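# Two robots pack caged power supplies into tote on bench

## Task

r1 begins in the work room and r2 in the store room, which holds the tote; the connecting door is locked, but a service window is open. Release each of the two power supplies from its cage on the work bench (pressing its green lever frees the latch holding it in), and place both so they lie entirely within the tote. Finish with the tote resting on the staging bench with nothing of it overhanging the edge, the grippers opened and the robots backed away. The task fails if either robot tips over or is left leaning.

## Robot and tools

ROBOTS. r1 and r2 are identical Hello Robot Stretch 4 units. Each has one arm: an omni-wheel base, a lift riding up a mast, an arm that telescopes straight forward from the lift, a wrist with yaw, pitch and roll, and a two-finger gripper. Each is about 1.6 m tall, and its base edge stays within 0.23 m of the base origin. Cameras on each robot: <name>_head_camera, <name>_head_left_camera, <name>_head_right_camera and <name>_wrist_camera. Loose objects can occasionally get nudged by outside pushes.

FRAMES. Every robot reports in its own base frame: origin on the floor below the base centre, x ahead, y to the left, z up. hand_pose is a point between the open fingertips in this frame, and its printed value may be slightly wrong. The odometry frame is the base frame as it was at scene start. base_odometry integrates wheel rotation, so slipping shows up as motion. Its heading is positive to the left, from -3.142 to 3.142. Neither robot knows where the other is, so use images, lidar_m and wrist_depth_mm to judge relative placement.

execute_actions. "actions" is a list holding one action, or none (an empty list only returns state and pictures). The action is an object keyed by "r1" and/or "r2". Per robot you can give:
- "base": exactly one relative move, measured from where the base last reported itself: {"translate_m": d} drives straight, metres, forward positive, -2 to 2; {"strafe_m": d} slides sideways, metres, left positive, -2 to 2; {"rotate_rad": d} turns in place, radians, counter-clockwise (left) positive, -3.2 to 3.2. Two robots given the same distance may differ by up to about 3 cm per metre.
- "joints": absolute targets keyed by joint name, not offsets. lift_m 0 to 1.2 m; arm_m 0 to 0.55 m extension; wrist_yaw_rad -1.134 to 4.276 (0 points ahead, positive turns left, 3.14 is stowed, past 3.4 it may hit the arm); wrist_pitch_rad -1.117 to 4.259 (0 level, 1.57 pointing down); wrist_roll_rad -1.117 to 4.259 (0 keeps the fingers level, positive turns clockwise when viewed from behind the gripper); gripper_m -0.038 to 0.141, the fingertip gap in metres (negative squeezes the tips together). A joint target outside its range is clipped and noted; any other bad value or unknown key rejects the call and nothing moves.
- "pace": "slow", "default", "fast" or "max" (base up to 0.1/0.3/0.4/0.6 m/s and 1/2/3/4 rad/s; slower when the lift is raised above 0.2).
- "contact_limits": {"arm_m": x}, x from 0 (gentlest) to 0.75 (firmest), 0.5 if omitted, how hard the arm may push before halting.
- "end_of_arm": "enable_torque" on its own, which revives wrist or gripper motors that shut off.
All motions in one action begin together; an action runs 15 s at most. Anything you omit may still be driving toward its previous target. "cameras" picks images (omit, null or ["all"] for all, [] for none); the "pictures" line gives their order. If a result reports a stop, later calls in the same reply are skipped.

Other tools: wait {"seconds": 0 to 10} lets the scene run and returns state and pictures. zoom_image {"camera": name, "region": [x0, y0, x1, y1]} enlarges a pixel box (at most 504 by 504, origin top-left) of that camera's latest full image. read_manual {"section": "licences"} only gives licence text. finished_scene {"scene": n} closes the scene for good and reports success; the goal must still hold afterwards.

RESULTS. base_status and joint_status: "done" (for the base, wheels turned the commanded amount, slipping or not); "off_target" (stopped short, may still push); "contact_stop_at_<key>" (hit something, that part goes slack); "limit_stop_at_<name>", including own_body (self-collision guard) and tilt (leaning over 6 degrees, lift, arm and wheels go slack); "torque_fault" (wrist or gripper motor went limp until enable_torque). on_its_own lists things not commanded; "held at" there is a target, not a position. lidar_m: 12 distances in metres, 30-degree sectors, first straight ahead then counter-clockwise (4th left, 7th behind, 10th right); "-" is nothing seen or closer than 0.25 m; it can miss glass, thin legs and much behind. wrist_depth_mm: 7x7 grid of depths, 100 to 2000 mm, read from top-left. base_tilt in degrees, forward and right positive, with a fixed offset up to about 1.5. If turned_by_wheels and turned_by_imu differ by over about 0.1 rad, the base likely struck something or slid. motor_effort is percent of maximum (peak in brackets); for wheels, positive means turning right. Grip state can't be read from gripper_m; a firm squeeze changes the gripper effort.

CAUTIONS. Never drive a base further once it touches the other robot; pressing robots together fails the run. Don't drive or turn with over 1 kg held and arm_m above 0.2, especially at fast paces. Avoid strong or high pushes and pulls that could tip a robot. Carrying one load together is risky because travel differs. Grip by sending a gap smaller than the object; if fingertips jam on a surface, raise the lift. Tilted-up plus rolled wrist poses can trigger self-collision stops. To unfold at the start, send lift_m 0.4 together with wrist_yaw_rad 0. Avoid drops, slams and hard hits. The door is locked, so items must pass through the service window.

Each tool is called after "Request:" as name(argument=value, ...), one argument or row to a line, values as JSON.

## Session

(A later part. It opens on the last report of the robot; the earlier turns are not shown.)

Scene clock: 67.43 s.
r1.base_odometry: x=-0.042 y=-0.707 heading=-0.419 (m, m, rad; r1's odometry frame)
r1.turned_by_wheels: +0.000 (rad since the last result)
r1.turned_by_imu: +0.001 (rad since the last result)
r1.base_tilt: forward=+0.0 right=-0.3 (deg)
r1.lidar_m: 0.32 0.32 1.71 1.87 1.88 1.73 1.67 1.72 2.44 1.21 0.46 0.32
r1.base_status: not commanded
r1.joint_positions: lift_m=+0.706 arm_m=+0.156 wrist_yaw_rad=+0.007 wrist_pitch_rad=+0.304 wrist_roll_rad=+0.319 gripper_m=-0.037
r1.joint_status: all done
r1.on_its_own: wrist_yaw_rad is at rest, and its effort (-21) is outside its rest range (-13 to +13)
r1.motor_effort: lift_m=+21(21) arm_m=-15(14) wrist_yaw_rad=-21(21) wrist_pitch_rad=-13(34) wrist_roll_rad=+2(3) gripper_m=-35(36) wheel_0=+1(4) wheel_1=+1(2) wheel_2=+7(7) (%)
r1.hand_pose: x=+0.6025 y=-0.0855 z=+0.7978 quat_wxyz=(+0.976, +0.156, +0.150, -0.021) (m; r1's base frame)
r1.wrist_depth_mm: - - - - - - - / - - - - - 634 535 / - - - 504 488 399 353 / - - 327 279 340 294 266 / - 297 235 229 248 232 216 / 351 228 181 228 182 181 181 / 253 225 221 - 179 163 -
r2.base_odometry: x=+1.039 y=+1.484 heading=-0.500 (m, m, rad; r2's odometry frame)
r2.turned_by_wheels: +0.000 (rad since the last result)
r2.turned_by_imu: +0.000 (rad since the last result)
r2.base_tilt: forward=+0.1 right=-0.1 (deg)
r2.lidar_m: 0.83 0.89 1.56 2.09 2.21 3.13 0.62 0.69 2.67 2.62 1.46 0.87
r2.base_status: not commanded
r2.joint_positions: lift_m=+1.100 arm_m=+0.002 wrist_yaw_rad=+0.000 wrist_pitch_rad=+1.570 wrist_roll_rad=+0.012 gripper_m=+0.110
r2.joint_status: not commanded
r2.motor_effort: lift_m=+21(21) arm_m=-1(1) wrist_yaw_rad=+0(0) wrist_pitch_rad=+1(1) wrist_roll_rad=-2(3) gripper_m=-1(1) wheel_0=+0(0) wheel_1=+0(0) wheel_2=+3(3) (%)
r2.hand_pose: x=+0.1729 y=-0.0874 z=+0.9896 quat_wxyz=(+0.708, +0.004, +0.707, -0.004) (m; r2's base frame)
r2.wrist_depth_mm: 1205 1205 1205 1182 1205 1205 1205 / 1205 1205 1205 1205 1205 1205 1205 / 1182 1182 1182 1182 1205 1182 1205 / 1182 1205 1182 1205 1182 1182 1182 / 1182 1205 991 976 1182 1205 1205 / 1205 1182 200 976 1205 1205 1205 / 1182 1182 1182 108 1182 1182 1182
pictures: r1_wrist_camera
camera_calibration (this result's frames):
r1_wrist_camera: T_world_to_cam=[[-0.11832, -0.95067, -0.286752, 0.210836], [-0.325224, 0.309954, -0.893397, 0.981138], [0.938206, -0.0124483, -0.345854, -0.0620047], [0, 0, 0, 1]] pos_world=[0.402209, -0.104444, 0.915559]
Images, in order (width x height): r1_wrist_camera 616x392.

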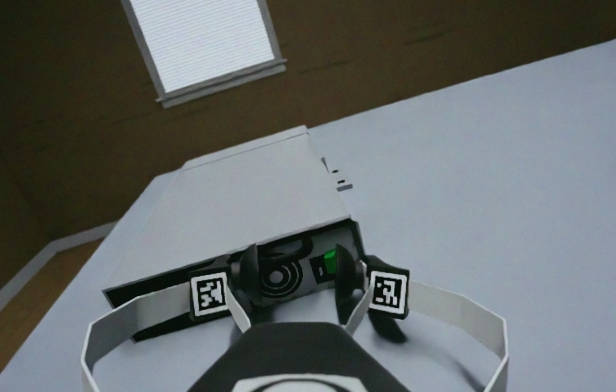

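Request:
execute_actions(
  actions=[
    {"r1":{"joints":{"arm_m":0.148,"wrist_yaw_rad":-0.012},"pace":"slow"}},
  ],
  cameras=["r1_wrist_camera"],
)

Request:
zoom_image(
  camera="r1_wrist_camera",
  region=[190, 210, 400, 330],
)

Scene clock: 68.37 s.
r1.base_odometry: x=-0.042 y=-0.707 heading=-0.419 (m, m, rad; r1's odometry frame)
r1.turned_by_wheels: +0.000 (rad since the last result)
r1.turned_by_imu: +0.000 (rad since the last result)
r1.base_tilt: forward=+0.0 right=-0.4 (deg)
r1.lidar_m: 0.30 0.33 1.71 1.86 1.91 1.74 1.67 1.74 2.43 1.24 0.45 0.35
r1.base_status: not commanded
r1.joint_positions: lift_m=+0.706 arm_m=+0.150 wrist_yaw_rad=-0.006 wrist_pitch_rad=+0.305 wrist_roll_rad=+0.319 gripper_m=-0.037
r1.joint_status: all done
r1.on_its_own: wrist_yaw_rad is at rest, and its effort (-20) is outside its rest range (-13 to +13)
r1.motor_effort: lift_m=+20(20) arm_m=-12(18) wrist_yaw_rad=-20(29) wrist_pitch_rad=-14(16) wrist_roll_rad=+4(3) gripper_m=-34(37) wheel_0=+3(3) wheel_1=+2(2) wheel_2=+5(7) (%)
r1.hand_pose: x=+0.5956 y=-0.0890 z=+0.7977 quat_wxyz=(+0.976, +0.157, +0.149, -0.027) (m; r1's base frame)
r1.wrist_depth_mm: - - - - - - - / - - - - - 627 530 / - - - 535 480 397 351 / - - 329 287 338 294 265 / - 297 234 230 256 232 215 / 340 165 195 224 184 183 180 / 251 228 221 - 178 163 -
r2.base_odometry: x=+1.039 y=+1.484 heading=-0.500 (m, m, rad; r2's odometry frame)
r2.turned_by_wheels: +0.000 (rad since the last result)
r2.turned_by_imu: +0.000 (rad since the last result)
r2.base_tilt: forward=+0.1 right=-0.2 (deg)
r2.lidar_m: 0.83 0.89 1.59 2.08 2.21 3.15 0.62 0.68 2.68 2.60 1.46 0.85
r2.base_status: not commanded
r2.joint_positions: lift_m=+1.100 arm_m=+0.002 wrist_yaw_rad=+0.000 wrist_pitch_rad=+1.570 wrist_roll_rad=+0.012 gripper_m=+0.110
r2.joint_status: not commanded
r2.motor_effort: lift_m=+20(21) arm_m=-1(1) wrist_yaw_rad=+0(0) wrist_pitch_rad=+1(1) wrist_roll_rad=-1(1) gripper_m=+0(1) wheel_0=+0(0) wheel_1=+0(0) wheel_2=+3(3) (%)
r2.hand_pose: x=+0.1729 y=-0.0874 z=+0.9896 quat_wxyz=(+0.708, +0.004, +0.707, -0.004) (m; r2's base frame)
r2.wrist_depth_mm: 1205 1205 1205 1182 1205 1205 1205 / 1205 1205 1182 1182 1205 1205 1205 / 1182 1182 1205 1205 1205 1205 1205 / 1182 1205 1182 1182 1205 1182 1182 / 1182 1182 991 991 1182 1205 1205 / 1205 1160 201 976 1205 1182 1205 / 1182 1182 1205 108 1205 1205 1182
pictures: r1_wrist_camera
camera_calibration (this result's frames):
r1_wrist_camera: T_world_to_cam=[[-0.130555, -0.949094, -0.286663, 0.214011], [-0.321907, 0.314051, -0.893167, 0.978022], [0.937727, -0.0243291, -0.346521, -0.0559325], [0, 0, 0, 1]] pos_world=[0.395222, -0.105393, 0.915505]
Images, in order (width x height): r1_wrist_camera 616x392.

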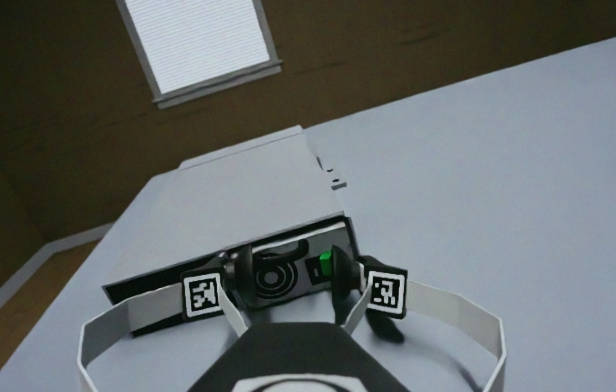

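Region (190, 210, 400, 330) of r1_wrist_camera's 616x392 image, scaled by 2.400; it fills the top 288 rows of this view, and the rest is white.

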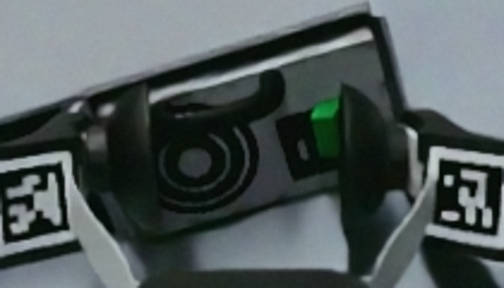

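Request:
execute_actions(
  actions=[
    {"r1":{"joints":{"arm_m":0.0,"wrist_yaw_rad":-0.004},"pace":"default"}},
  ],
  cameras=["r1_wrist_camera","r1_head_camera"],
)

Scene clock: 69.97 s.
r1.base_odometry: x=-0.042 y=-0.707 heading=-0.419 (m, m, rad; r1's odometry frame)
r1.turned_by_wheels: +0.000 (rad since the last result)
r1.turned_by_imu: +0.000 (rad since the last result)
r1.base_tilt: forward=+0.0 right=-0.4 (deg)
r1.lidar_m: 0.31 0.33 1.72 1.85 1.91 1.75 1.65 1.75 2.42 1.23 0.43 0.37
r1.base_status: not commanded
r1.joint_positions: lift_m=+0.706 arm_m=+0.003 wrist_yaw_rad=-0.001 wrist_pitch_rad=+0.305 wrist_roll_rad=+0.319 gripper_m=-0.037
r1.joint_status: all done
r1.motor_effort: lift_m=+21(21) arm_m=-11(8) wrist_yaw_rad=-10(19) wrist_pitch_rad=-15(16) wrist_roll_rad=+1(3) gripper_m=-34(35) wheel_0=+3(3) wheel_1=+1(2) wheel_2=+4(5) (%)
r1.hand_pose: x=+0.4489 y=-0.0878 z=+0.7976 quat_wxyz=(+0.976, +0.157, +0.150, -0.025) (m; r1's base frame)
r1.wrist_depth_mm: - - - - - - - / - - - - - 640 539 / - - 609 530 488 404 355 / - - 397 307 342 297 268 / - 392 248 230 262 235 216 / 343 166 195 227 184 185 182 / 256 229 221 - 180 164 -
r2.base_odometry: x=+1.039 y=+1.484 heading=-0.500 (m, m, rad; r2's odometry frame)
r2.turned_by_wheels: +0.000 (rad since the last result)
r2.turned_by_imu: +0.000 (rad since the last result)
r2.base_tilt: forward=+0.2 right=-0.2 (deg)
r2.lidar_m: 0.82 0.88 1.57 2.10 2.20 3.10 0.63 0.70 2.68 2.63 1.46 0.87
r2.base_status: not commanded
r2.joint_positions: lift_m=+1.100 arm_m=+0.002 wrist_yaw_rad=+0.000 wrist_pitch_rad=+1.570 wrist_roll_rad=+0.012 gripper_m=+0.110
r2.joint_status: not commanded
r2.motor_effort: lift_m=+20(21) arm_m=-1(0) wrist_yaw_rad=+0(0) wrist_pitch_rad=+0(1) wrist_roll_rad=-3(4) gripper_m=-1(1) wheel_0=+0(0) wheel_1=+0(0) wheel_2=+3(3) (%)
r2.hand_pose: x=+0.1729 y=-0.0874 z=+0.9896 quat_wxyz=(+0.708, +0.004, +0.707, -0.004) (m; r2's base frame)
r2.wrist_depth_mm: 1182 1182 1182 1182 1182 1205 1205 / 1182 1205 1205 1182 1205 1205 1205 / 1182 1182 1205 1205 1205 1182 1205 / 1182 1182 1182 1182 1182 1182 1182 / 1182 1205 991 991 1205 1205 1205 / 1182 1182 201 991 1182 1182 1205 / 1182 1182 1182 108 1182 1182 1182
pictures: r1_head_camera, r1_wrist_camera
camera_calibration (this result's frames):
r1_wrist_camera: T_world_to_cam=[[-0.126589, -0.949638, -0.28664, 0.194093], [-0.323398, 0.312686, -0.893107, 0.930866], [0.937757, -0.020359, -0.346694, 0.082183], [0, 0, 0, 1]] pos_world=[0.248543, -0.105078, 0.915491]
Images, in order (width x height): r1_head_camera 420x560, r1_wrist_camera 616x392.

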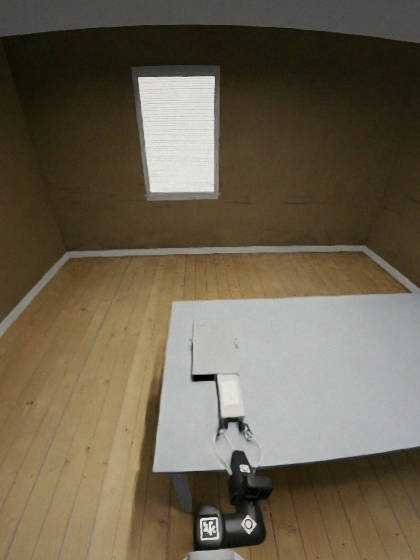

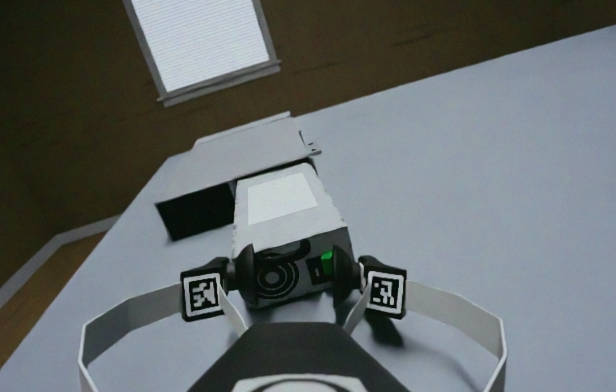

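Request:
execute_actions(
  actions=[
    {"r1":{"base":{"translate_m":-0.07}}},
  ],
  cameras=["r1_wrist_camera","r1_head_camera"],
)

Request:
zoom_image(
  camera="r1_head_camera",
  region=[170, 300, 290, 460],
)

Scene clock: 71.43 s.
r1.base_odometry: x=-0.106 y=-0.679 heading=-0.419 (m, m, rad; r1's odometry frame)
r1.turned_by_wheels: +0.000 (rad since the last result)
r1.turned_by_imu: +0.000 (rad since the last result)
r1.base_tilt: forward=-0.1 right=-0.4 (deg)
r1.lidar_m: 0.37 0.41 1.73 1.86 1.87 1.66 1.60 1.68 2.32 2.46 0.53 0.44
r1.base_status: done
r1.joint_positions: lift_m=+0.706 arm_m=+0.003 wrist_yaw_rad=-0.004 wrist_pitch_rad=+0.306 wrist_roll_rad=+0.319 gripper_m=-0.037
r1.joint_status: not commanded
r1.motor_effort: lift_m=+21(20) arm_m=-9(11) wrist_yaw_rad=-4(8) wrist_pitch_rad=-16(17) wrist_roll_rad=+2(1) gripper_m=-33(33) wheel_0=-1(5) wheel_1=+1(7) wheel_2=-2(9) (%)
r1.hand_pose: x=+0.4483 y=-0.0884 z=+0.7974 quat_wxyz=(+0.976, +0.157, +0.150, -0.026) (m; r1's base frame)
r1.wrist_depth_mm: - - - - - - - / - - - - 866 640 535 / - - 569 559 488 404 353 / - - 442 306 340 296 268 / - 389 244 230 260 234 216 / 340 167 183 227 181 192 198 / 254 229 221 - 195 259 931
r2.base_odometry: x=+1.039 y=+1.484 heading=-0.500 (m, m, rad; r2's odometry frame)
r2.turned_by_wheels: +0.000 (rad since the last result)
r2.turned_by_imu: +0.000 (rad since the last result)
r2.base_tilt: forward=+0.2 right=-0.2 (deg)
r2.lidar_m: 0.82 0.87 1.57 2.09 2.20 3.11 0.63 0.69 2.68 2.62 1.50 0.86
r2.base_status: not commanded
r2.joint_positions: lift_m=+1.100 arm_m=+0.002 wrist_yaw_rad=+0.000 wrist_pitch_rad=+1.570 wrist_roll_rad=+0.012 gripper_m=+0.110
r2.joint_status: not commanded
r2.motor_effort: lift_m=+20(21) arm_m=+0(1) wrist_yaw_rad=+0(0) wrist_pitch_rad=+1(0) wrist_roll_rad=-2(1) gripper_m=+0(1) wheel_0=+0(0) wheel_1=+0(0) wheel_2=+3(3) (%)
r2.hand_pose: x=+0.1729 y=-0.0874 z=+0.9896 quat_wxyz=(+0.708, +0.004, +0.707, -0.004) (m; r2's base frame)
r2.wrist_depth_mm: 1205 1205 1205 1205 1205 1205 1182 / 1182 1205 1205 1182 1182 1205 1205 / 1182 1182 1182 1205 1205 1205 1205 / 1182 1182 1205 1182 1205 1205 1205 / 1182 1182 991 976 1205 1205 1182 / 1182 1205 201 991 1205 1182 1182 / 1182 1182 1182 108 1182 1205 1182
pictures: r1_head_camera, r1_wrist_camera
camera_calibration (this result's frames):
r1_wrist_camera: T_world_to_cam=[[-0.128859, -0.949328, -0.286658, 0.194465], [-0.323332, 0.313492, -0.892849, 0.93053], [0.937471, -0.0223659, -0.347345, 0.0831141], [0, 0, 0, 1]] pos_world=[0.248012, -0.105244, 0.915437]
Images, in order (width x height): r1_head_camera 420x560, r1_wrist_camera 616x392.

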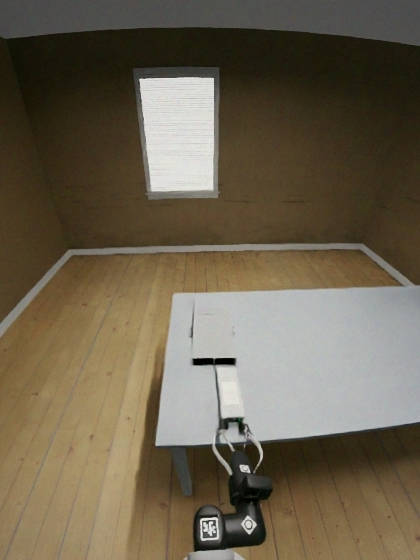

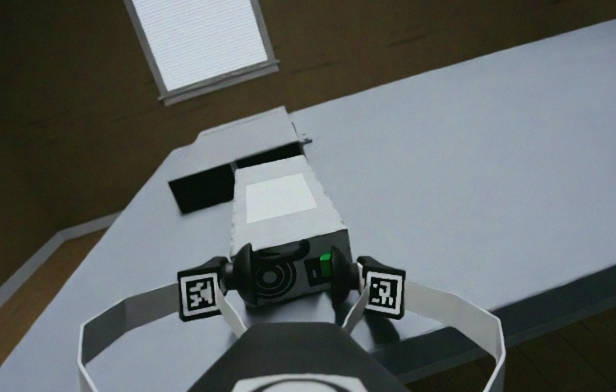

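Region (170, 300, 290, 460) of r1_head_camera's 420x560 image, scaled by 3.150, with more detail than that image has; it fills the left 378 columns of this view, and the rest is white.

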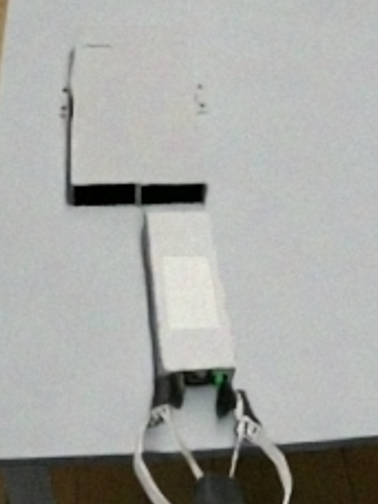

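Request:
execute_actions(
  actions=[
    {"r1":{"base":{"translate_m":-0.015},"joints":{"gripper_m":0.065}}},
  ],
  cameras=[],
)

Request:
execute_actions(
  actions=[
    {"r1":{"joints":{"gripper_m":0.115,"lift_m":0.95,"wrist_roll_rad":0.0,"wrist_yaw_rad":0},"pace":"max"}},
  ],
  cameras=[],
)

Request:
execute_actions(
  actions=[
    {"r1":{"joints":{"arm_m":0.395,"wrist_pitch_rad":1.535},"pace":"max"}},
  ],
  cameras=["r1_wrist_camera"],
)

Scene clock: 73.43 s.
r1.base_odometry: x=-0.120 y=-0.673 heading=-0.419 (m, m, rad; r1's odometry frame)
r1.turned_by_wheels: +0.000 (rad since the last result)
r1.turned_by_imu: +0.000 (rad since the last result)
r1.base_tilt: forward=-0.1 right=-0.4 (deg)
r1.lidar_m: 0.39 0.42 1.74 1.86 1.90 1.65 1.57 1.66 2.29 2.44 0.60 0.43
r1.base_status: done
r1.joint_positions: lift_m=+0.706 arm_m=+0.003 wrist_yaw_rad=-0.004 wrist_pitch_rad=+0.302 wrist_roll_rad=+0.320 gripper_m=+0.065
r1.joint_status: all done
r1.motor_effort: lift_m=+20(21) arm_m=-9(9) wrist_yaw_rad=+0(4) wrist_pitch_rad=-8(16) wrist_roll_rad=+1(3) gripper_m=-4(33) wheel_0=+0(1) wheel_1=+0(2) wheel_2=-1(7) (%)
r1.hand_pose: x=+0.4485 y=-0.0886 z=+0.7984 quat_wxyz=(+0.976, +0.158, +0.148, -0.026) (m; r1's base frame)
r1.wrist_depth_mm: - - - - - - - / - - - - 878 654 544 / - - 627 569 500 413 362 / - - 455 340 347 300 272 / - 399 254 254 254 237 220 / 362 294 233 230 203 211 272 / 258 229 225 - 265 960 917
r2.base_odometry: x=+1.039 y=+1.484 heading=-0.500 (m, m, rad; r2's odometry frame)
r2.turned_by_wheels: +0.000 (rad since the last result)
r2.turned_by_imu: +0.000 (rad since the last result)
r2.base_tilt: forward=+0.0 right=-0.2 (deg)
r2.lidar_m: 0.82 0.88 1.59 2.09 2.22 3.09 0.63 0.67 2.68 2.61 1.44 0.84
r2.base_status: not commanded
r2.joint_positions: lift_m=+1.100 arm_m=+0.002 wrist_yaw_rad=+0.000 wrist_pitch_rad=+1.570 wrist_roll_rad=+0.012 gripper_m=+0.110
r2.joint_status: not commanded
r2.motor_effort: lift_m=+20(21) arm_m=+0(0) wrist_yaw_rad=+0(0) wrist_pitch_rad=+1(1) wrist_roll_rad=-1(2) gripper_m=-1(1) wheel_0=+0(0) wheel_1=+0(0) wheel_2=+3(3) (%)
r2.hand_pose: x=+0.1729 y=-0.0874 z=+0.9896 quat_wxyz=(+0.708, +0.004, +0.707, -0.004) (m; r2's base frame)
r2.wrist_depth_mm: 1182 1182 1205 1205 1205 1205 1205 / 1182 1205 1205 1182 1205 1205 1205 / 1182 1182 1182 1182 1205 1182 1182 / 1205 1205 1182 1205 1182 1205 1205 / 1205 1182 991 976 1182 1205 1182 / 1182 1182 200 976 1205 1205 1205 / 1182 1182 1205 108 1182 1182 1182
pictures: none
No camera images: the call's "cameras" was empty. Leave "cameras" out to get every camera's image.

Scene clock: 74.83 s.
r1.base_odometry: x=-0.120 y=-0.673 heading=-0.419 (m, m, rad; r1's odometry frame)
r1.turned_by_wheels: +0.000 (rad since the last result)
r1.turned_by_imu: +0.000 (rad since the last result)
r1.base_tilt: forward=+0.0 right=-0.4 (deg)
r1.lidar_m: 0.39 0.42 1.74 1.86 1.90 1.64 1.58 1.65 2.28 2.44 0.56 0.42
r1.base_status: not commanded
r1.joint_positions: lift_m=+0.950 arm_m=+0.003 wrist_yaw_rad=+0.000 wrist_pitch_rad=+0.302 wrist_roll_rad=+0.000 gripper_m=+0.115
r1.joint_status: all done
r1.motor_effort: lift_m=+21(26) arm_m=-9(9) wrist_yaw_rad=-1(1) wrist_pitch_rad=-6(8) wrist_roll_rad=-4(4) gripper_m=-1(2) wheel_0=+0(0) wheel_1=+0(0) wheel_2=-1(1) (%)
r1.hand_pose: x=+0.4488 y=-0.0874 z=+1.0423 quat_wxyz=(+0.989, +0.000, +0.150, +0.000) (m; r1's base frame)
r1.wrist_depth_mm: - - - - - - - / - - - - - - - / - - - - - - - / - - - - - - - / - - 741 741 750 809 809 / 1618 580 559 544 564 621 621 / 1430 504 517 - 525 512 517
r2.base_odometry: x=+1.039 y=+1.484 heading=-0.500 (m, m, rad; r2's odometry frame)
r2.turned_by_wheels: +0.000 (rad since the last result)
r2.turned_by_imu: +0.000 (rad since the last result)
r2.base_tilt: forward=+0.1 right=-0.3 (deg)
r2.lidar_m: 0.82 0.87 1.56 2.10 2.21 3.09 0.62 0.69 2.65 2.63 1.46 0.86
r2.base_status: not commanded
r2.joint_positions: lift_m=+1.100 arm_m=+0.002 wrist_yaw_rad=+0.000 wrist_pitch_rad=+1.570 wrist_roll_rad=+0.012 gripper_m=+0.110
r2.joint_status: not commanded
r2.motor_effort: lift_m=+21(21) arm_m=+0(0) wrist_yaw_rad=+0(0) wrist_pitch_rad=+1(1) wrist_roll_rad=-2(3) gripper_m=-1(2) wheel_0=+0(0) wheel_1=+0(0) wheel_2=+3(3) (%)
r2.hand_pose: x=+0.1729 y=-0.0874 z=+0.9896 quat_wxyz=(+0.708, +0.004, +0.707, -0.004) (m; r2's base frame)
r2.wrist_depth_mm: 1205 1205 1205 1205 1205 1205 1205 / 1205 1182 1205 1182 1205 1205 1205 / 1182 1182 1182 1182 1205 1182 1205 / 1182 1182 1182 1182 1205 1205 1182 / 1205 1182 991 976 1160 1182 1182 / 1182 1182 200 976 1182 1182 1205 / 1182 1182 1182 108 1182 1205 1182
pictures: none
No camera images: the call's "cameras" was empty. Leave "cameras" out to get every camera's image.

Scene clock: 76.63 s.
r1.base_odometry: x=-0.120 y=-0.673 heading=-0.419 (m, m, rad; r1's odometry frame)
r1.turned_by_wheels: +0.000 (rad since the last result)
r1.turned_by_imu: +0.000 (rad since the last result)
r1.base_tilt: forward=-0.1 right=-0.4 (deg)
r1.lidar_m: 0.39 0.41 1.73 1.85 1.88 1.64 1.57 1.65 2.29 2.44 0.57 0.42
r1.base_status: not commanded
r1.joint_positions: lift_m=+0.950 arm_m=+0.393 wrist_yaw_rad=+0.000 wrist_pitch_rad=+1.535 wrist_roll_rad=+0.000 gripper_m=+0.115
r1.joint_status: all done
r1.motor_effort: lift_m=+22(21) arm_m=+9(9) wrist_yaw_rad=-3(1) wrist_pitch_rad=+1(1) wrist_roll_rad=-1(2) gripper_m=+1(0) wheel_0=+0(0) wheel_1=+0(0) wheel_2=-1(1) (%)
r1.hand_pose: x=+0.5747 y=-0.0874 z=+0.8398 quat_wxyz=(+0.720, +0.000, +0.694, +0.000) (m; r1's base frame)
r1.wrist_depth_mm: 289 248 251 253 301 306 309 / 290 291 291 253 301 306 309 / 291 294 296 262 304 307 310 / 293 296 297 262 304 310 314 / 293 296 300 263 306 310 314 / 294 297 264 264 307 314 314 / 297 300 301 - 310 314 319
r2.base_odometry: x=+1.039 y=+1.484 heading=-0.500 (m, m, rad; r2's odometry frame)
r2.turned_by_wheels: +0.000 (rad since the last result)
r2.turned_by_imu: +0.000 (rad since the last result)
r2.base_tilt: forward=+0.1 right=-0.2 (deg)
r2.lidar_m: 0.83 0.87 1.60 2.09 2.21 3.11 0.61 0.69 2.67 2.61 1.47 0.86
r2.base_status: not commanded
r2.joint_positions: lift_m=+1.100 arm_m=+0.002 wrist_yaw_rad=+0.000 wrist_pitch_rad=+1.570 wrist_roll_rad=+0.012 gripper_m=+0.110
r2.joint_status: not commanded
r2.motor_effort: lift_m=+21(20) arm_m=+0(0) wrist_yaw_rad=+0(0) wrist_pitch_rad=+1(1) wrist_roll_rad=-1(2) gripper_m=-1(1) wheel_0=+0(0) wheel_1=+0(0) wheel_2=+2(3) (%)
r2.hand_pose: x=+0.1729 y=-0.0874 z=+0.9896 quat_wxyz=(+0.708, +0.004, +0.707, -0.004) (m; r2's base frame)
r2.wrist_depth_mm: 1205 1182 1205 1182 1182 1205 1205 / 1182 1182 1205 1182 1205 1205 1205 / 1205 1205 1205 1182 1205 1205 1182 / 1182 1182 1182 1182 1205 1182 1205 / 1182 1182 991 991 1205 1205 1205 / 1182 1182 201 991 1205 1205 1205 / 1205 1182 1182 108 1205 1182 1182
pictures: r1_wrist_camera
camera_calibration (this result's frames):
r1_wrist_camera: T_world_to_cam=[[0.00145414, -0.999438, 0.0334951, -0.124303], [-0.999987, -0.00129159, 0.00487409, 0.616382], [-0.00482809, -0.0335018, -0.999427, 1.06758], [0, 0, 0, 1]] pos_world=[0.621709, -0.0876709, 1.06813]
Images, in order (width x height): r1_wrist_camera 616x392.

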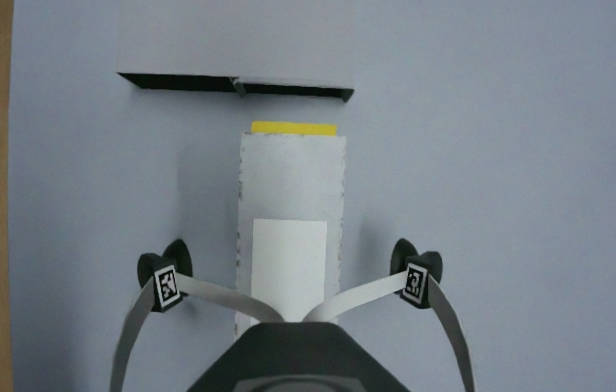

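Request:
execute_actions(
  actions=[
    {"r1":{"joints":{"lift_m":0.897,"wrist_roll_rad":0.035,"arm_m":0.39,"gripper_m":0.09},"pace":"fast"}},
  ],
  cameras=[],
)

Request:
execute_actions(
  actions=[
    {"r1":{"joints":{"gripper_m":0.01}}},
  ],
  cameras=["r1_wrist_camera"],
)

Scene clock: 77.90 s.
r1.base_odometry: x=-0.120 y=-0.673 heading=-0.419 (m, m, rad; r1's odometry frame)
r1.turned_by_wheels: +0.000 (rad since the last result)
r1.turned_by_imu: +0.000 (rad since the last result)
r1.base_tilt: forward=-0.1 right=-0.4 (deg)
r1.lidar_m: 0.38 0.42 1.73 1.85 1.90 1.62 1.58 1.66 2.31 2.42 0.57 0.41
r1.base_status: not commanded
r1.joint_positions: lift_m=+0.897 arm_m=+0.392 wrist_yaw_rad=+0.000 wrist_pitch_rad=+1.535 wrist_roll_rad=+0.035 gripper_m=+0.090
r1.joint_status: all done
r1.motor_effort: lift_m=+18(21) arm_m=-9(9) wrist_yaw_rad=-2(1) wrist_pitch_rad=+0(1) wrist_roll_rad=+1(3) gripper_m=-1(2) wheel_0=+0(0) wheel_1=+0(0) wheel_2=-1(1) (%)
r1.hand_pose: x=+0.5728 y=-0.0874 z=+0.7871 quat_wxyz=(+0.720, +0.012, +0.694, -0.012) (m; r1's base frame)
r1.wrist_depth_mm: 236 196 198 200 249 252 253 / 237 241 244 247 250 253 256 / 239 243 244 209 252 254 258 / 241 245 245 210 253 255 258 / 242 245 209 210 253 255 260 / 243 245 211 210 254 257 260 / 245 247 249 - 256 259 262
r2.base_odometry: x=+1.039 y=+1.484 heading=-0.500 (m, m, rad; r2's odometry frame)
r2.turned_by_wheels: +0.000 (rad since the last result)
r2.turned_by_imu: +0.000 (rad since the last result)
r2.base_tilt: forward=+0.2 right=-0.2 (deg)
r2.lidar_m: 0.83 0.87 1.58 2.07 2.21 3.14 0.64 0.67 2.65 2.62 1.48 0.88
r2.base_status: not commanded
r2.joint_positions: lift_m=+1.100 arm_m=+0.002 wrist_yaw_rad=+0.000 wrist_pitch_rad=+1.570 wrist_roll_rad=+0.012 gripper_m=+0.110
r2.joint_status: not commanded
r2.motor_effort: lift_m=+21(20) arm_m=+0(1) wrist_yaw_rad=+0(0) wrist_pitch_rad=+1(1) wrist_roll_rad=+1(2) gripper_m=-1(2) wheel_0=+0(0) wheel_1=+0(0) wheel_2=+3(3) (%)
r2.hand_pose: x=+0.1729 y=-0.0874 z=+0.9896 quat_wxyz=(+0.708, +0.004, +0.707, -0.004) (m; r2's base frame)
r2.wrist_depth_mm: 1205 1205 1182 1205 1205 1205 1205 / 1205 1182 1182 1205 1205 1205 1205 / 1182 1182 1205 1182 1205 1205 1205 / 1182 1205 1205 1182 1205 1182 1182 / 1182 1205 991 976 1205 1205 1205 / 1182 1205 201 976 1182 1205 1205 / 1182 1182 1182 108 1182 1205 1182
pictures: none
No camera images: the call's "cameras" was empty. Leave "cameras" out to get every camera's image.

Scene clock: 79.50 s.
r1.base_odometry: x=-0.120 y=-0.673 heading=-0.419 (m, m, rad; r1's odometry frame)
r1.turned_by_wheels: +0.000 (rad since the last result)
r1.turned_by_imu: +0.000 (rad since the last result)
r1.base_tilt: forward=-0.1 right=-0.4 (deg)
r1.lidar_m: 0.38 0.41 1.75 1.85 1.91 1.66 1.57 1.65 2.28 2.43 0.58 0.40
r1.base_status: not commanded
r1.joint_positions: lift_m=+0.897 arm_m=+0.392 wrist_yaw_rad=+0.000 wrist_pitch_rad=+1.535 wrist_roll_rad=+0.035 gripper_m=+0.011
r1.joint_status: all done
r1.motor_effort: lift_m=+21(22) arm_m=-9(9) wrist_yaw_rad=-2(1) wrist_pitch_rad=-2(1) wrist_roll_rad=+0(0) gripper_m=-29(28) wheel_0=+0(0) wheel_1=+0(0) wheel_2=-1(1) (%)
r1.hand_pose: x=+0.5728 y=-0.0874 z=+0.7868 quat_wxyz=(+0.720, +0.012, +0.694, -0.012) (m; r1's base frame)
r1.wrist_depth_mm: 235 194 196 198 246 249 252 / 237 240 242 244 249 250 252 / 238 241 243 189 249 252 254 / 239 243 243 191 250 252 256 / 240 242 192 191 250 254 256 / 242 174 192 193 187 256 258 / 243 246 249 - 255 258 259
r2.base_odometry: x=+1.039 y=+1.484 heading=-0.500 (m, m, rad; r2's odometry frame)
r2.turned_by_wheels: +0.000 (rad since the last result)
r2.turned_by_imu: +0.000 (rad since the last result)
r2.base_tilt: forward=+0.1 right=-0.2 (deg)
r2.lidar_m: 0.81 0.87 1.59 2.10 2.22 3.09 0.63 0.68 2.66 2.63 1.43 0.87
r2.base_status: not commanded
r2.joint_positions: lift_m=+1.100 arm_m=+0.002 wrist_yaw_rad=+0.000 wrist_pitch_rad=+1.570 wrist_roll_rad=+0.012 gripper_m=+0.110
r2.joint_status: not commanded
r2.motor_effort: lift_m=+20(21) arm_m=+0(0) wrist_yaw_rad=+0(0) wrist_pitch_rad=+2(0) wrist_roll_rad=-3(1) gripper_m=-1(1) wheel_0=+0(0) wheel_1=+0(0) wheel_2=+3(3) (%)
r2.hand_pose: x=+0.1729 y=-0.0874 z=+0.9896 quat_wxyz=(+0.708, +0.004, +0.707, -0.004) (m; r2's base frame)
r2.wrist_depth_mm: 1205 1182 1205 1205 1205 1205 1205 / 1182 1205 1205 1205 1205 1205 1182 / 1182 1182 1182 1205 1182 1205 1182 / 1205 1182 1205 1182 1205 1182 1182 / 1182 1182 976 991 1205 1205 1205 / 1182 1205 200 976 1182 1205 1182 / 1182 1182 1182 108 1182 1182 1182
pictures: r1_wrist_camera
camera_calibration (this result's frames):
r1_wrist_camera: T_world_to_cam=[[-0.0333006, -0.998925, 0.0322619, -0.101604], [-0.999426, 0.0334825, 0.00511357, 0.617289], [-0.00618828, -0.0320731, -0.999466, 1.01552], [0, 0, 0, 1]] pos_world=[0.619836, -0.0895919, 1.0151]
Images, in order (width x height): r1_wrist_camera 616x392.

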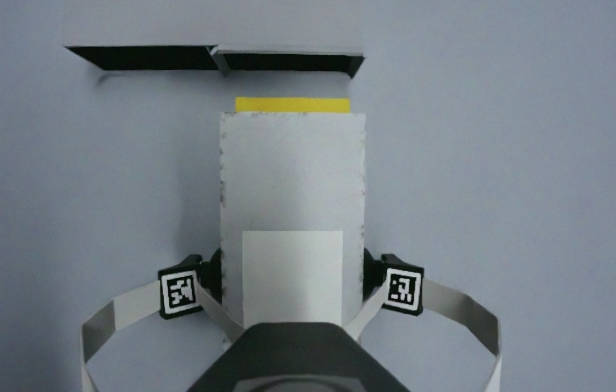

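Request:
execute_actions(
  actions=[
    {"r1":{"joints":{"lift_m":0.92,"arm_m":0.15},"pace":"fast"},"r2":{"base":{"translate_m":0.2}}},
  ],
  cameras=[],
)

Request:
execute_actions(
  actions=[
    {"r1":{"base":{"rotate_rad":1.143},"joints":{"wrist_roll_rad":-0.38}}},
  ],
  cameras=[],
)

Request:
execute_actions(
  actions=[
    {"r1":{"base":{"translate_m":1.52},"joints":{"lift_m":1.1},"pace":"fast"}},
  ],
  cameras=["r1_wrist_camera","r1_head_camera","r2_head_camera"],
)

Scene clock: 82.37 s.
r1.base_odometry: x=-0.120 y=-0.673 heading=-0.419 (m, m, rad; r1's odometry frame)
r1.turned_by_wheels: +0.000 (rad since the last result)
r1.turned_by_imu: +0.000 (rad since the last result)
r1.base_tilt: forward=+0.0 right=-0.3 (deg)
r1.lidar_m: 0.38 0.42 1.75 1.87 1.90 1.66 1.58 1.65 2.31 2.43 0.59 0.25
r1.base_status: not commanded
r1.joint_positions: lift_m=+0.920 arm_m=+0.152 wrist_yaw_rad=+0.000 wrist_pitch_rad=+1.535 wrist_roll_rad=+0.035 gripper_m=+0.011
r1.joint_status: all done
r1.motor_effort: lift_m=+26(27) arm_m=-9(13) wrist_yaw_rad=+0(3) wrist_pitch_rad=-2(2) wrist_roll_rad=+0(1) gripper_m=-29(30) wheel_0=+0(0) wheel_1=+0(0) wheel_2=-1(1) (%)
r1.hand_pose: x=+0.3327 y=-0.0874 z=+0.8095 quat_wxyz=(+0.719, +0.013, +0.694, -0.012) (m; r1's base frame)
r1.wrist_depth_mm: 258 262 264 267 270 273 277 / 259 263 267 268 273 274 278 / 262 265 265 189 273 278 279 / 976 991 1025 191 1025 1042 1042 / 991 1008 192 192 1042 1078 1060 / 991 174 193 193 187 1042 1078 / 991 1025 809 - 1060 1060 1078
r2.base_odometry: x=+1.215 y=+1.388 heading=-0.500 (m, m, rad; r2's odometry frame)
r2.turned_by_wheels: +0.000 (rad since the last result)
r2.turned_by_imu: +0.001 (rad since the last result)
r2.base_tilt: forward=+0.1 right=-0.2 (deg)
r2.lidar_m: 0.60 0.67 1.28 2.08 2.22 3.10 0.83 0.92 2.73 2.64 1.18 0.65
r2.base_status: done
r2.joint_positions: lift_m=+1.100 arm_m=+0.002 wrist_yaw_rad=+0.000 wrist_pitch_rad=+1.570 wrist_roll_rad=+0.012 gripper_m=+0.110
r2.joint_status: not commanded
r2.motor_effort: lift_m=+20(21) arm_m=-1(1) wrist_yaw_rad=+0(0) wrist_pitch_rad=+0(1) wrist_roll_rad=-1(3) gripper_m=-1(1) wheel_0=+5(8) wheel_1=+1(7) wheel_2=-3(14) (%)
r2.hand_pose: x=+0.1728 y=-0.0874 z=+0.9896 quat_wxyz=(+0.707, +0.004, +0.707, -0.004) (m; r2's base frame)
r2.wrist_depth_mm: 1205 1205 1182 1182 1205 1205 1205 / 1205 1182 1205 1205 1182 1205 1205 / 1205 1182 1205 1205 1182 1205 1182 / 1205 1205 1182 1205 1205 1205 1205 / 1182 1182 991 991 1182 1205 1182 / 1182 1182 215 976 1205 1205 1205 / 1182 1182 1182 108 1205 1205 1182
pictures: none
No camera images: the call's "cameras" was empty. Leave "cameras" out to get every camera's image.

Scene clock: 84.23 s.
r1.base_odometry: x=-0.120 y=-0.673 heading=+0.724 (m, m, rad; r1's odometry frame)
r1.turned_by_wheels: +1.143 (rad since the last result)
r1.turned_by_imu: +1.157 (rad since the last result)
r1.base_tilt: forward=+0.0 right=-0.3 (deg)
r1.lidar_m: 0.35 1.86 1.97 1.62 1.57 1.70 2.49 1.16 0.54 0.40 0.38 0.25
r1.base_status: done
r1.joint_positions: lift_m=+0.920 arm_m=+0.152 wrist_yaw_rad=+0.000 wrist_pitch_rad=+1.535 wrist_roll_rad=-0.380 gripper_m=+0.011
r1.joint_status: all done
r1.motor_effort: lift_m=+25(26) arm_m=-9(9) wrist_yaw_rad=-4(2) wrist_pitch_rad=+0(1) wrist_roll_rad=-1(4) gripper_m=-30(28) wheel_0=-2(4) wheel_1=+0(5) wheel_2=-1(7) (%)
r1.hand_pose: x=+0.3329 y=-0.0874 z=+0.8095 quat_wxyz=(+0.707, -0.136, +0.682, +0.131) (m; r1's base frame)
r1.wrist_depth_mm: 976 991 991 1025 1025 1042 1042 / 991 991 1008 1008 1025 1042 1042 / 991 1025 991 189 1025 1060 1060 / 960 1025 1008 191 1042 1042 1078 / 991 1008 191 192 1025 1078 1078 / 991 174 193 194 188 535 1078 / 1008 820 809 - 1078 442 382
r2.base_odometry: x=+1.215 y=+1.388 heading=-0.500 (m, m, rad; r2's odometry frame)
r2.turned_by_wheels: +0.000 (rad since the last result)
r2.turned_by_imu: +0.000 (rad since the last result)
r2.base_tilt: forward=+0.1 right=-0.3 (deg)
r2.lidar_m: 0.61 0.65 1.27 2.10 2.22 3.13 0.86 0.92 2.71 2.66 1.18 0.66
r2.base_status: not commanded
r2.joint_positions: lift_m=+1.100 arm_m=+0.002 wrist_yaw_rad=+0.000 wrist_pitch_rad=+1.570 wrist_roll_rad=+0.012 gripper_m=+0.110
r2.joint_status: not commanded
r2.motor_effort: lift_m=+20(20) arm_m=-1(0) wrist_yaw_rad=+0(0) wrist_pitch_rad=+1(0) wrist_roll_rad=-1(1) gripper_m=+0(0) wheel_0=+5(5) wheel_1=+1(1) wheel_2=-3(3) (%)
r2.hand_pose: x=+0.1728 y=-0.0874 z=+0.9896 quat_wxyz=(+0.707, +0.004, +0.707, -0.004) (m; r2's base frame)
r2.wrist_depth_mm: 1182 1205 1205 1182 1205 1205 1205 / 1205 1182 1182 1205 1182 1205 1182 / 1182 1205 1182 1205 1205 1205 1205 / 1205 1205 1205 1182 1205 1205 1205 / 1182 1182 991 991 1205 1205 1205 / 1160 1182 201 991 1229 1182 1182 / 1182 1182 1182 108 1182 1182 1182
pictures: none
No camera images: the call's "cameras" was empty. Leave "cameras" out to get every camera's image.

Scene clock: 89.67 s.
r1.base_odometry: x=+1.019 y=+0.334 heading=+0.724 (m, m, rad; r1's odometry frame)
r1.turned_by_wheels: +0.000 (rad since the last result)
r1.turned_by_imu: +0.002 (rad since the last result)
r1.base_tilt: forward=+0.0 right=-0.4 (deg)
r1.lidar_m: 0.26 0.25 0.51 0.78 2.19 2.36 1.27 1.24 1.36 2.57 0.74 0.25
r1.base_status: done
r1.joint_positions: lift_m=+1.100 arm_m=+0.152 wrist_yaw_rad=+0.000 wrist_pitch_rad=+1.535 wrist_roll_rad=-0.380 gripper_m=+0.011
r1.joint_status: all done
r1.motor_effort: lift_m=+26(29) arm_m=-9(9) wrist_yaw_rad=-2(3) wrist_pitch_rad=-1(3) wrist_roll_rad=+0(3) gripper_m=-29(29) wheel_0=+0(6) wheel_1=-1(3) wheel_2=+1(9) (%)
r1.hand_pose: x=+0.3328 y=-0.0874 z=+0.9895 quat_wxyz=(+0.707, -0.136, +0.682, +0.131) (m; r1's base frame)
r1.wrist_depth_mm: 283 286 291 294 298 301 306 / 286 290 294 296 300 304 306 / 286 290 188 189 301 306 309 / 290 291 293 190 303 307 310 / 1160 960 192 193 303 1205 1255 / 1182 174 192 193 189 1255 1255 / 1182 1182 991 - 1229 1281 1281
r2.base_odometry: x=+1.215 y=+1.388 heading=-0.500 (m, m, rad; r2's odometry frame)
r2.turned_by_wheels: +0.000 (rad since the last result)
r2.turned_by_imu: +0.001 (rad since the last result)
r2.base_tilt: forward=+0.1 right=-0.2 (deg)
r2.lidar_m: 0.63 0.68 1.30 2.07 2.19 3.09 0.83 0.94 2.72 2.63 1.16 0.67
r2.base_status: not commanded
r2.joint_positions: lift_m=+1.100 arm_m=+0.002 wrist_yaw_rad=+0.000 wrist_pitch_rad=+1.570 wrist_roll_rad=+0.012 gripper_m=+0.110
r2.joint_status: not commanded
r2.motor_effort: lift_m=+20(21) arm_m=-1(1) wrist_yaw_rad=+0(0) wrist_pitch_rad=+1(0) wrist_roll_rad=-2(0) gripper_m=+0(1) wheel_0=+5(5) wheel_1=+1(1) wheel_2=-3(3) (%)
r2.hand_pose: x=+0.1728 y=-0.0874 z=+0.9896 quat_wxyz=(+0.707, +0.004, +0.707, -0.004) (m; r2's base frame)
r2.wrist_depth_mm: 1205 1205 1205 1205 1205 1205 1205 / 1205 1205 1205 1205 1205 1182 1205 / 1182 1205 1205 1205 1205 1205 1205 / 1182 1205 1205 1205 1182 1205 1205 / 1182 1182 991 991 1229 1182 1182 / 1182 1182 201 976 1182 1182 1182 / 1182 1182 1182 108 1205 1205 1205
pictures: r1_head_camera, r1_wrist_camera, r2_head_camera
camera_calibration (this result's frames):
r1_wrist_camera: T_world_to_cam=[[0.371457, -0.92727, 0.0467922, -0.258951], [-0.928391, -0.37153, 0.00745659, 0.31502], [0.0104704, -0.0462113, -0.998877, 1.20924], [0, 0, 0, 1]] pos_world=[0.37599, -0.0671978, 1.21765]
Images, in order (width x height): r1_head_camera 420x560, r1_wrist_camera 616x392, r2_head_camera 420x560.

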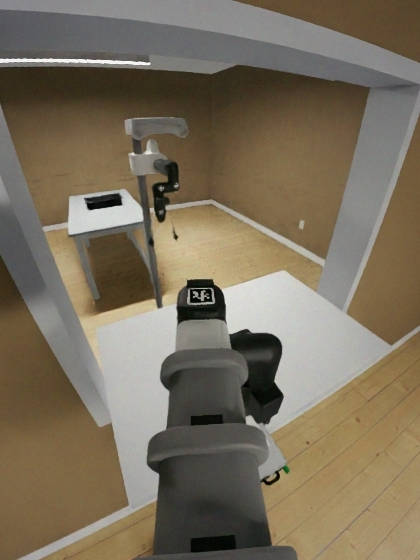

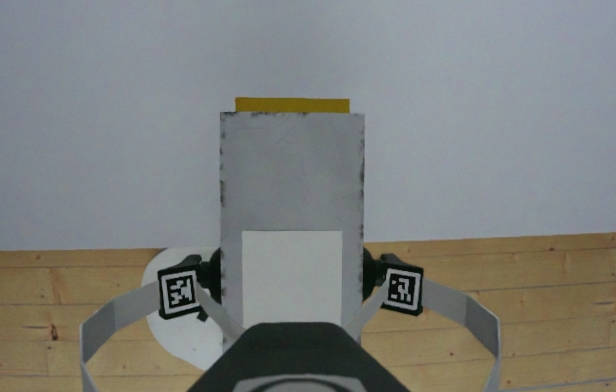

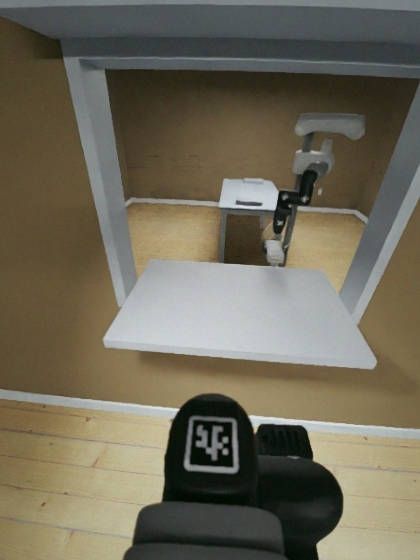

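Request:
execute_actions(
  actions=[
    {"r1":{"joints":{"lift_m":1.052,"arm_m":0.5},"pace":"fast"},"r2":{"joints":{"lift_m":1.12}}},
  ],
  cameras=["r1_wrist_camera"],
)

Scene clock: 91.63 s.
r1.base_odometry: x=+1.019 y=+0.334 heading=+0.724 (m, m, rad; r1's odometry frame)
r1.turned_by_wheels: +0.000 (rad since the last result)
r1.turned_by_imu: +0.000 (rad since the last result)
r1.base_tilt: forward=+0.0 right=-0.4 (deg)
r1.lidar_m: 0.27 0.25 0.51 0.79 2.18 2.38 1.26 1.24 1.36 2.59 0.75 0.37
r1.base_status: not commanded
r1.joint_positions: lift_m=+1.052 arm_m=+0.498 wrist_yaw_rad=+0.000 wrist_pitch_rad=+1.535 wrist_roll_rad=-0.380 gripper_m=+0.011
r1.joint_status: all done
r1.motor_effort: lift_m=+22(24) arm_m=+9(9) wrist_yaw_rad=-2(3) wrist_pitch_rad=+0(4) wrist_roll_rad=+0(1) gripper_m=-29(30) wheel_0=+0(0) wheel_1=-1(1) wheel_2=+0(0) (%)
r1.hand_pose: x=+0.6797 y=-0.0874 z=+0.9418 quat_wxyz=(+0.707, -0.136, +0.682, +0.131) (m; r1's base frame)
r1.wrist_depth_mm: 237 240 244 246 250 252 254 / 238 242 244 247 251 253 256 / 239 242 188 189 252 254 257 / 241 244 245 190 252 256 259 / 241 245 192 193 254 257 260 / 244 173 193 194 189 257 263 / 244 247 250 - 258 260 264
r2.base_odometry: x=+1.215 y=+1.388 heading=-0.500 (m, m, rad; r2's odometry frame)
r2.turned_by_wheels: +0.000 (rad since the last result)
r2.turned_by_imu: +0.000 (rad since the last result)
r2.base_tilt: forward=+0.1 right=-0.2 (deg)
r2.lidar_m: 0.62 0.66 1.27 2.08 2.22 3.08 0.81 0.92 2.72 2.65 1.18 0.66
r2.base_status: not commanded
r2.joint_positions: lift_m=+1.120 arm_m=+0.002 wrist_yaw_rad=+0.000 wrist_pitch_rad=+1.570 wrist_roll_rad=+0.012 gripper_m=+0.110
r2.joint_status: all done
r2.motor_effort: lift_m=+23(23) arm_m=+0(0) wrist_yaw_rad=+0(0) wrist_pitch_rad=+0(0) wrist_roll_rad=-2(1) gripper_m=-1(1) wheel_0=+5(5) wheel_1=+1(1) wheel_2=-3(3) (%)
r2.hand_pose: x=+0.1728 y=-0.0874 z=+1.0095 quat_wxyz=(+0.707, +0.004, +0.707, -0.004) (m; r2's base frame)
r2.wrist_depth_mm: 1205 1229 1229 1205 1229 1229 1229 / 1205 1205 1205 1205 1229 1205 1205 / 1205 1205 1205 1205 1205 1205 1229 / 1205 1205 1205 1229 1205 1205 1205 / 1205 1205 1008 1008 1229 1205 1229 / 1205 1205 201 1008 1229 1205 1229 / 1205 1205 1205 108 1205 1205 1205
pictures: r1_wrist_camera
camera_calibration (this result's frames):
r1_wrist_camera: T_world_to_cam=[[0.371767, -0.927144, 0.0468264, -0.385816], [-0.928266, -0.371844, 0.00739403, 0.637403], [0.0105568, -0.0462162, -0.998876, 1.15788], [0, 0, 0, 1]] pos_world=[0.72289, -0.0671802, 1.16993]
Images, in order (width x height): r1_wrist_camera 616x392.

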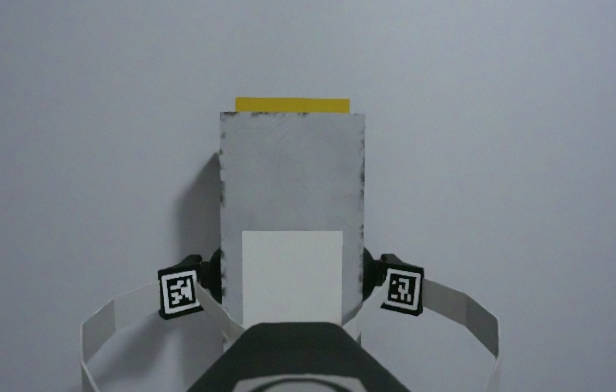

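Request:
execute_actions(
  actions=[
    {"r1":{"joints":{"lift_m":1.049,"gripper_m":0.095}}},
  ],
  cameras=[],
)

Request:
execute_actions(
  actions=[
    {"r1":{"joints":{"lift_m":1.11},"pace":"max"}},
  ],
  cameras=["r1_wrist_camera","r2_head_camera"],
)

Scene clock: 93.47 s.
r1.base_odometry: x=+1.019 y=+0.334 heading=+0.724 (m, m, rad; r1's odometry frame)
r1.turned_by_wheels: +0.000 (rad since the last result)
r1.turned_by_imu: +0.000 (rad since the last result)
r1.base_tilt: forward=-0.1 right=-0.4 (deg)
r1.lidar_m: 0.26 0.25 0.52 0.78 2.18 2.37 1.26 1.23 1.34 2.59 0.75 0.36
r1.base_status: not commanded
r1.joint_positions: lift_m=+1.049 arm_m=+0.498 wrist_yaw_rad=+0.000 wrist_pitch_rad=+1.535 wrist_roll_rad=-0.380 gripper_m=+0.095
r1.joint_status: all done
r1.motor_effort: lift_m=+22(22) arm_m=+9(9) wrist_yaw_rad=-2(3) wrist_pitch_rad=-2(1) wrist_roll_rad=-1(1) gripper_m=+0(27) wheel_0=+0(0) wheel_1=-1(1) wheel_2=+0(0) (%)
r1.hand_pose: x=+0.6795 y=-0.0874 z=+0.9388 quat_wxyz=(+0.707, -0.136, +0.682, +0.131) (m; r1's base frame)
r1.wrist_depth_mm: 236 239 242 247 248 251 255 / 238 240 243 247 251 253 256 / 239 241 242 208 252 255 257 / 239 242 244 210 253 256 258 / 241 243 209 210 251 257 260 / 242 245 209 210 254 258 263 / 243 246 248 - 256 260 262
r2.base_odometry: x=+1.215 y=+1.388 heading=-0.500 (m, m, rad; r2's odometry frame)
r2.turned_by_wheels: +0.000 (rad since the last result)
r2.turned_by_imu: +0.000 (rad since the last result)
r2.base_tilt: forward=+0.2 right=-0.2 (deg)
r2.lidar_m: 0.59 0.67 1.30 2.09 2.23 3.11 0.85 0.89 2.71 2.63 1.19 0.65
r2.base_status: not commanded
r2.joint_positions: lift_m=+1.120 arm_m=+0.002 wrist_yaw_rad=+0.000 wrist_pitch_rad=+1.570 wrist_roll_rad=+0.012 gripper_m=+0.110
r2.joint_status: not commanded
r2.motor_effort: lift_m=+22(22) arm_m=+0(0) wrist_yaw_rad=+0(0) wrist_pitch_rad=+0(1) wrist_roll_rad=-1(1) gripper_m=-1(2) wheel_0=+5(5) wheel_1=+1(1) wheel_2=-3(3) (%)
r2.hand_pose: x=+0.1728 y=-0.0874 z=+1.0095 quat_wxyz=(+0.707, +0.004, +0.707, -0.004) (m; r2's base frame)
r2.wrist_depth_mm: 1205 1205 1229 1229 1205 1205 1229 / 1205 1205 1205 1205 1229 1205 1229 / 1205 1229 1205 1229 1229 1229 1229 / 1205 1205 1229 1205 1205 1229 1205 / 1205 1205 1008 991 1205 1229 1205 / 1205 1205 201 991 1205 1205 1205 / 1205 1205 1205 108 1205 1205 1205
pictures: none
No camera images: the call's "cameras" was empty. Leave "cameras" out to get every camera's image.

Scene clock: 94.23 s.
r1.base_odometry: x=+1.019 y=+0.334 heading=+0.724 (m, m, rad; r1's odometry frame)
r1.turned_by_wheels: +0.000 (rad since the last result)
r1.turned_by_imu: +0.000 (rad since the last result)
r1.base_tilt: forward=+0.0 right=-0.3 (deg)
r1.lidar_m: 0.26 0.25 0.51 0.79 2.20 2.37 1.25 1.23 1.35 2.59 0.77 0.35
r1.base_status: not commanded
r1.joint_positions: lift_m=+1.110 arm_m=+0.498 wrist_yaw_rad=+0.000 wrist_pitch_rad=+1.535 wrist_roll_rad=-0.380 gripper_m=+0.095
r1.joint_status: all done
r1.motor_effort: lift_m=+21(24) arm_m=+9(9) wrist_yaw_rad=-1(0) wrist_pitch_rad=-2(2) wrist_roll_rad=+0(1) gripper_m=+0(2) wheel_0=+0(0) wheel_1=-1(0) wheel_2=+0(0) (%)
r1.hand_pose: x=+0.6796 y=-0.0874 z=+0.9999 quat_wxyz=(+0.707, -0.136, +0.682, +0.131) (m; r1's base frame)
r1.wrist_depth_mm: 296 298 301 306 309 314 315 / 296 298 301 306 310 315 317 / 296 300 303 271 312 317 319 / 298 303 306 270 315 319 324 / 300 304 270 271 312 320 322 / 301 304 270 271 315 322 327 / 304 306 309 - 320 324 325
r2.base_odometry: x=+1.215 y=+1.388 heading=-0.500 (m, m, rad; r2's odometry frame)
r2.turned_by_wheels: +0.000 (rad since the last result)
r2.turned_by_imu: +0.000 (rad since the last result)
r2.base_tilt: forward=+0.1 right=-0.2 (deg)
r2.lidar_m: 0.61 0.68 1.31 2.09 2.21 3.11 0.81 0.89 2.75 2.62 1.21 0.65
r2.base_status: not commanded
r2.joint_positions: lift_m=+1.120 arm_m=+0.002 wrist_yaw_rad=+0.000 wrist_pitch_rad=+1.570 wrist_roll_rad=+0.012 gripper_m=+0.110
r2.joint_status: not commanded
r2.motor_effort: lift_m=+23(23) arm_m=+0(0) wrist_yaw_rad=+0(0) wrist_pitch_rad=+0(0) wrist_roll_rad=-1(2) gripper_m=-2(1) wheel_0=+5(5) wheel_1=+1(1) wheel_2=-3(3) (%)
r2.hand_pose: x=+0.1728 y=-0.0874 z=+1.0095 quat_wxyz=(+0.707, +0.004, +0.707, -0.004) (m; r2's base frame)
r2.wrist_depth_mm: 1205 1205 1229 1205 1229 1229 1205 / 1205 1229 1229 1229 1205 1205 1205 / 1205 1205 1229 1205 1205 1205 1229 / 1205 1205 1205 1229 1205 1205 1205 / 1205 1205 1008 1008 1205 1205 1205 / 1182 1205 201 1008 1205 1205 1205 / 1205 1205 1229 108 1205 1205 1182
pictures: r1_wrist_camera, r2_head_camera
camera_calibration (this result's frames):
r1_wrist_camera: T_world_to_cam=[[0.37153, -0.927248, 0.0466638, -0.388172], [-0.928366, -0.371586, 0.00780052, 0.636528], [0.0101066, -0.0462192, -0.99888, 1.2162], [0, 0, 0, 1]] pos_world=[0.722857, -0.0671951, 1.22799]
Images, in order (width x height): r1_wrist_camera 616x392, r2_head_camera 420x560.

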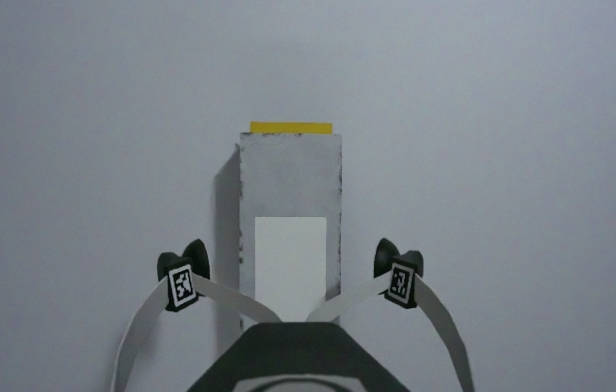

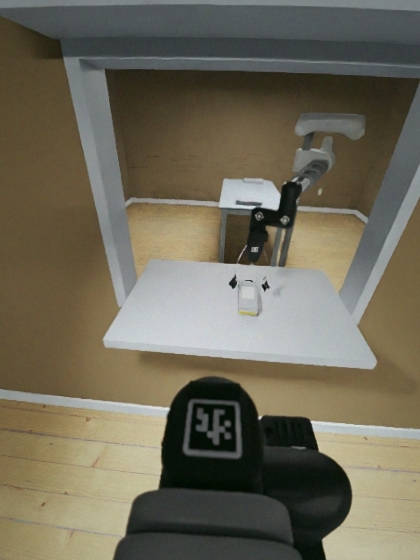

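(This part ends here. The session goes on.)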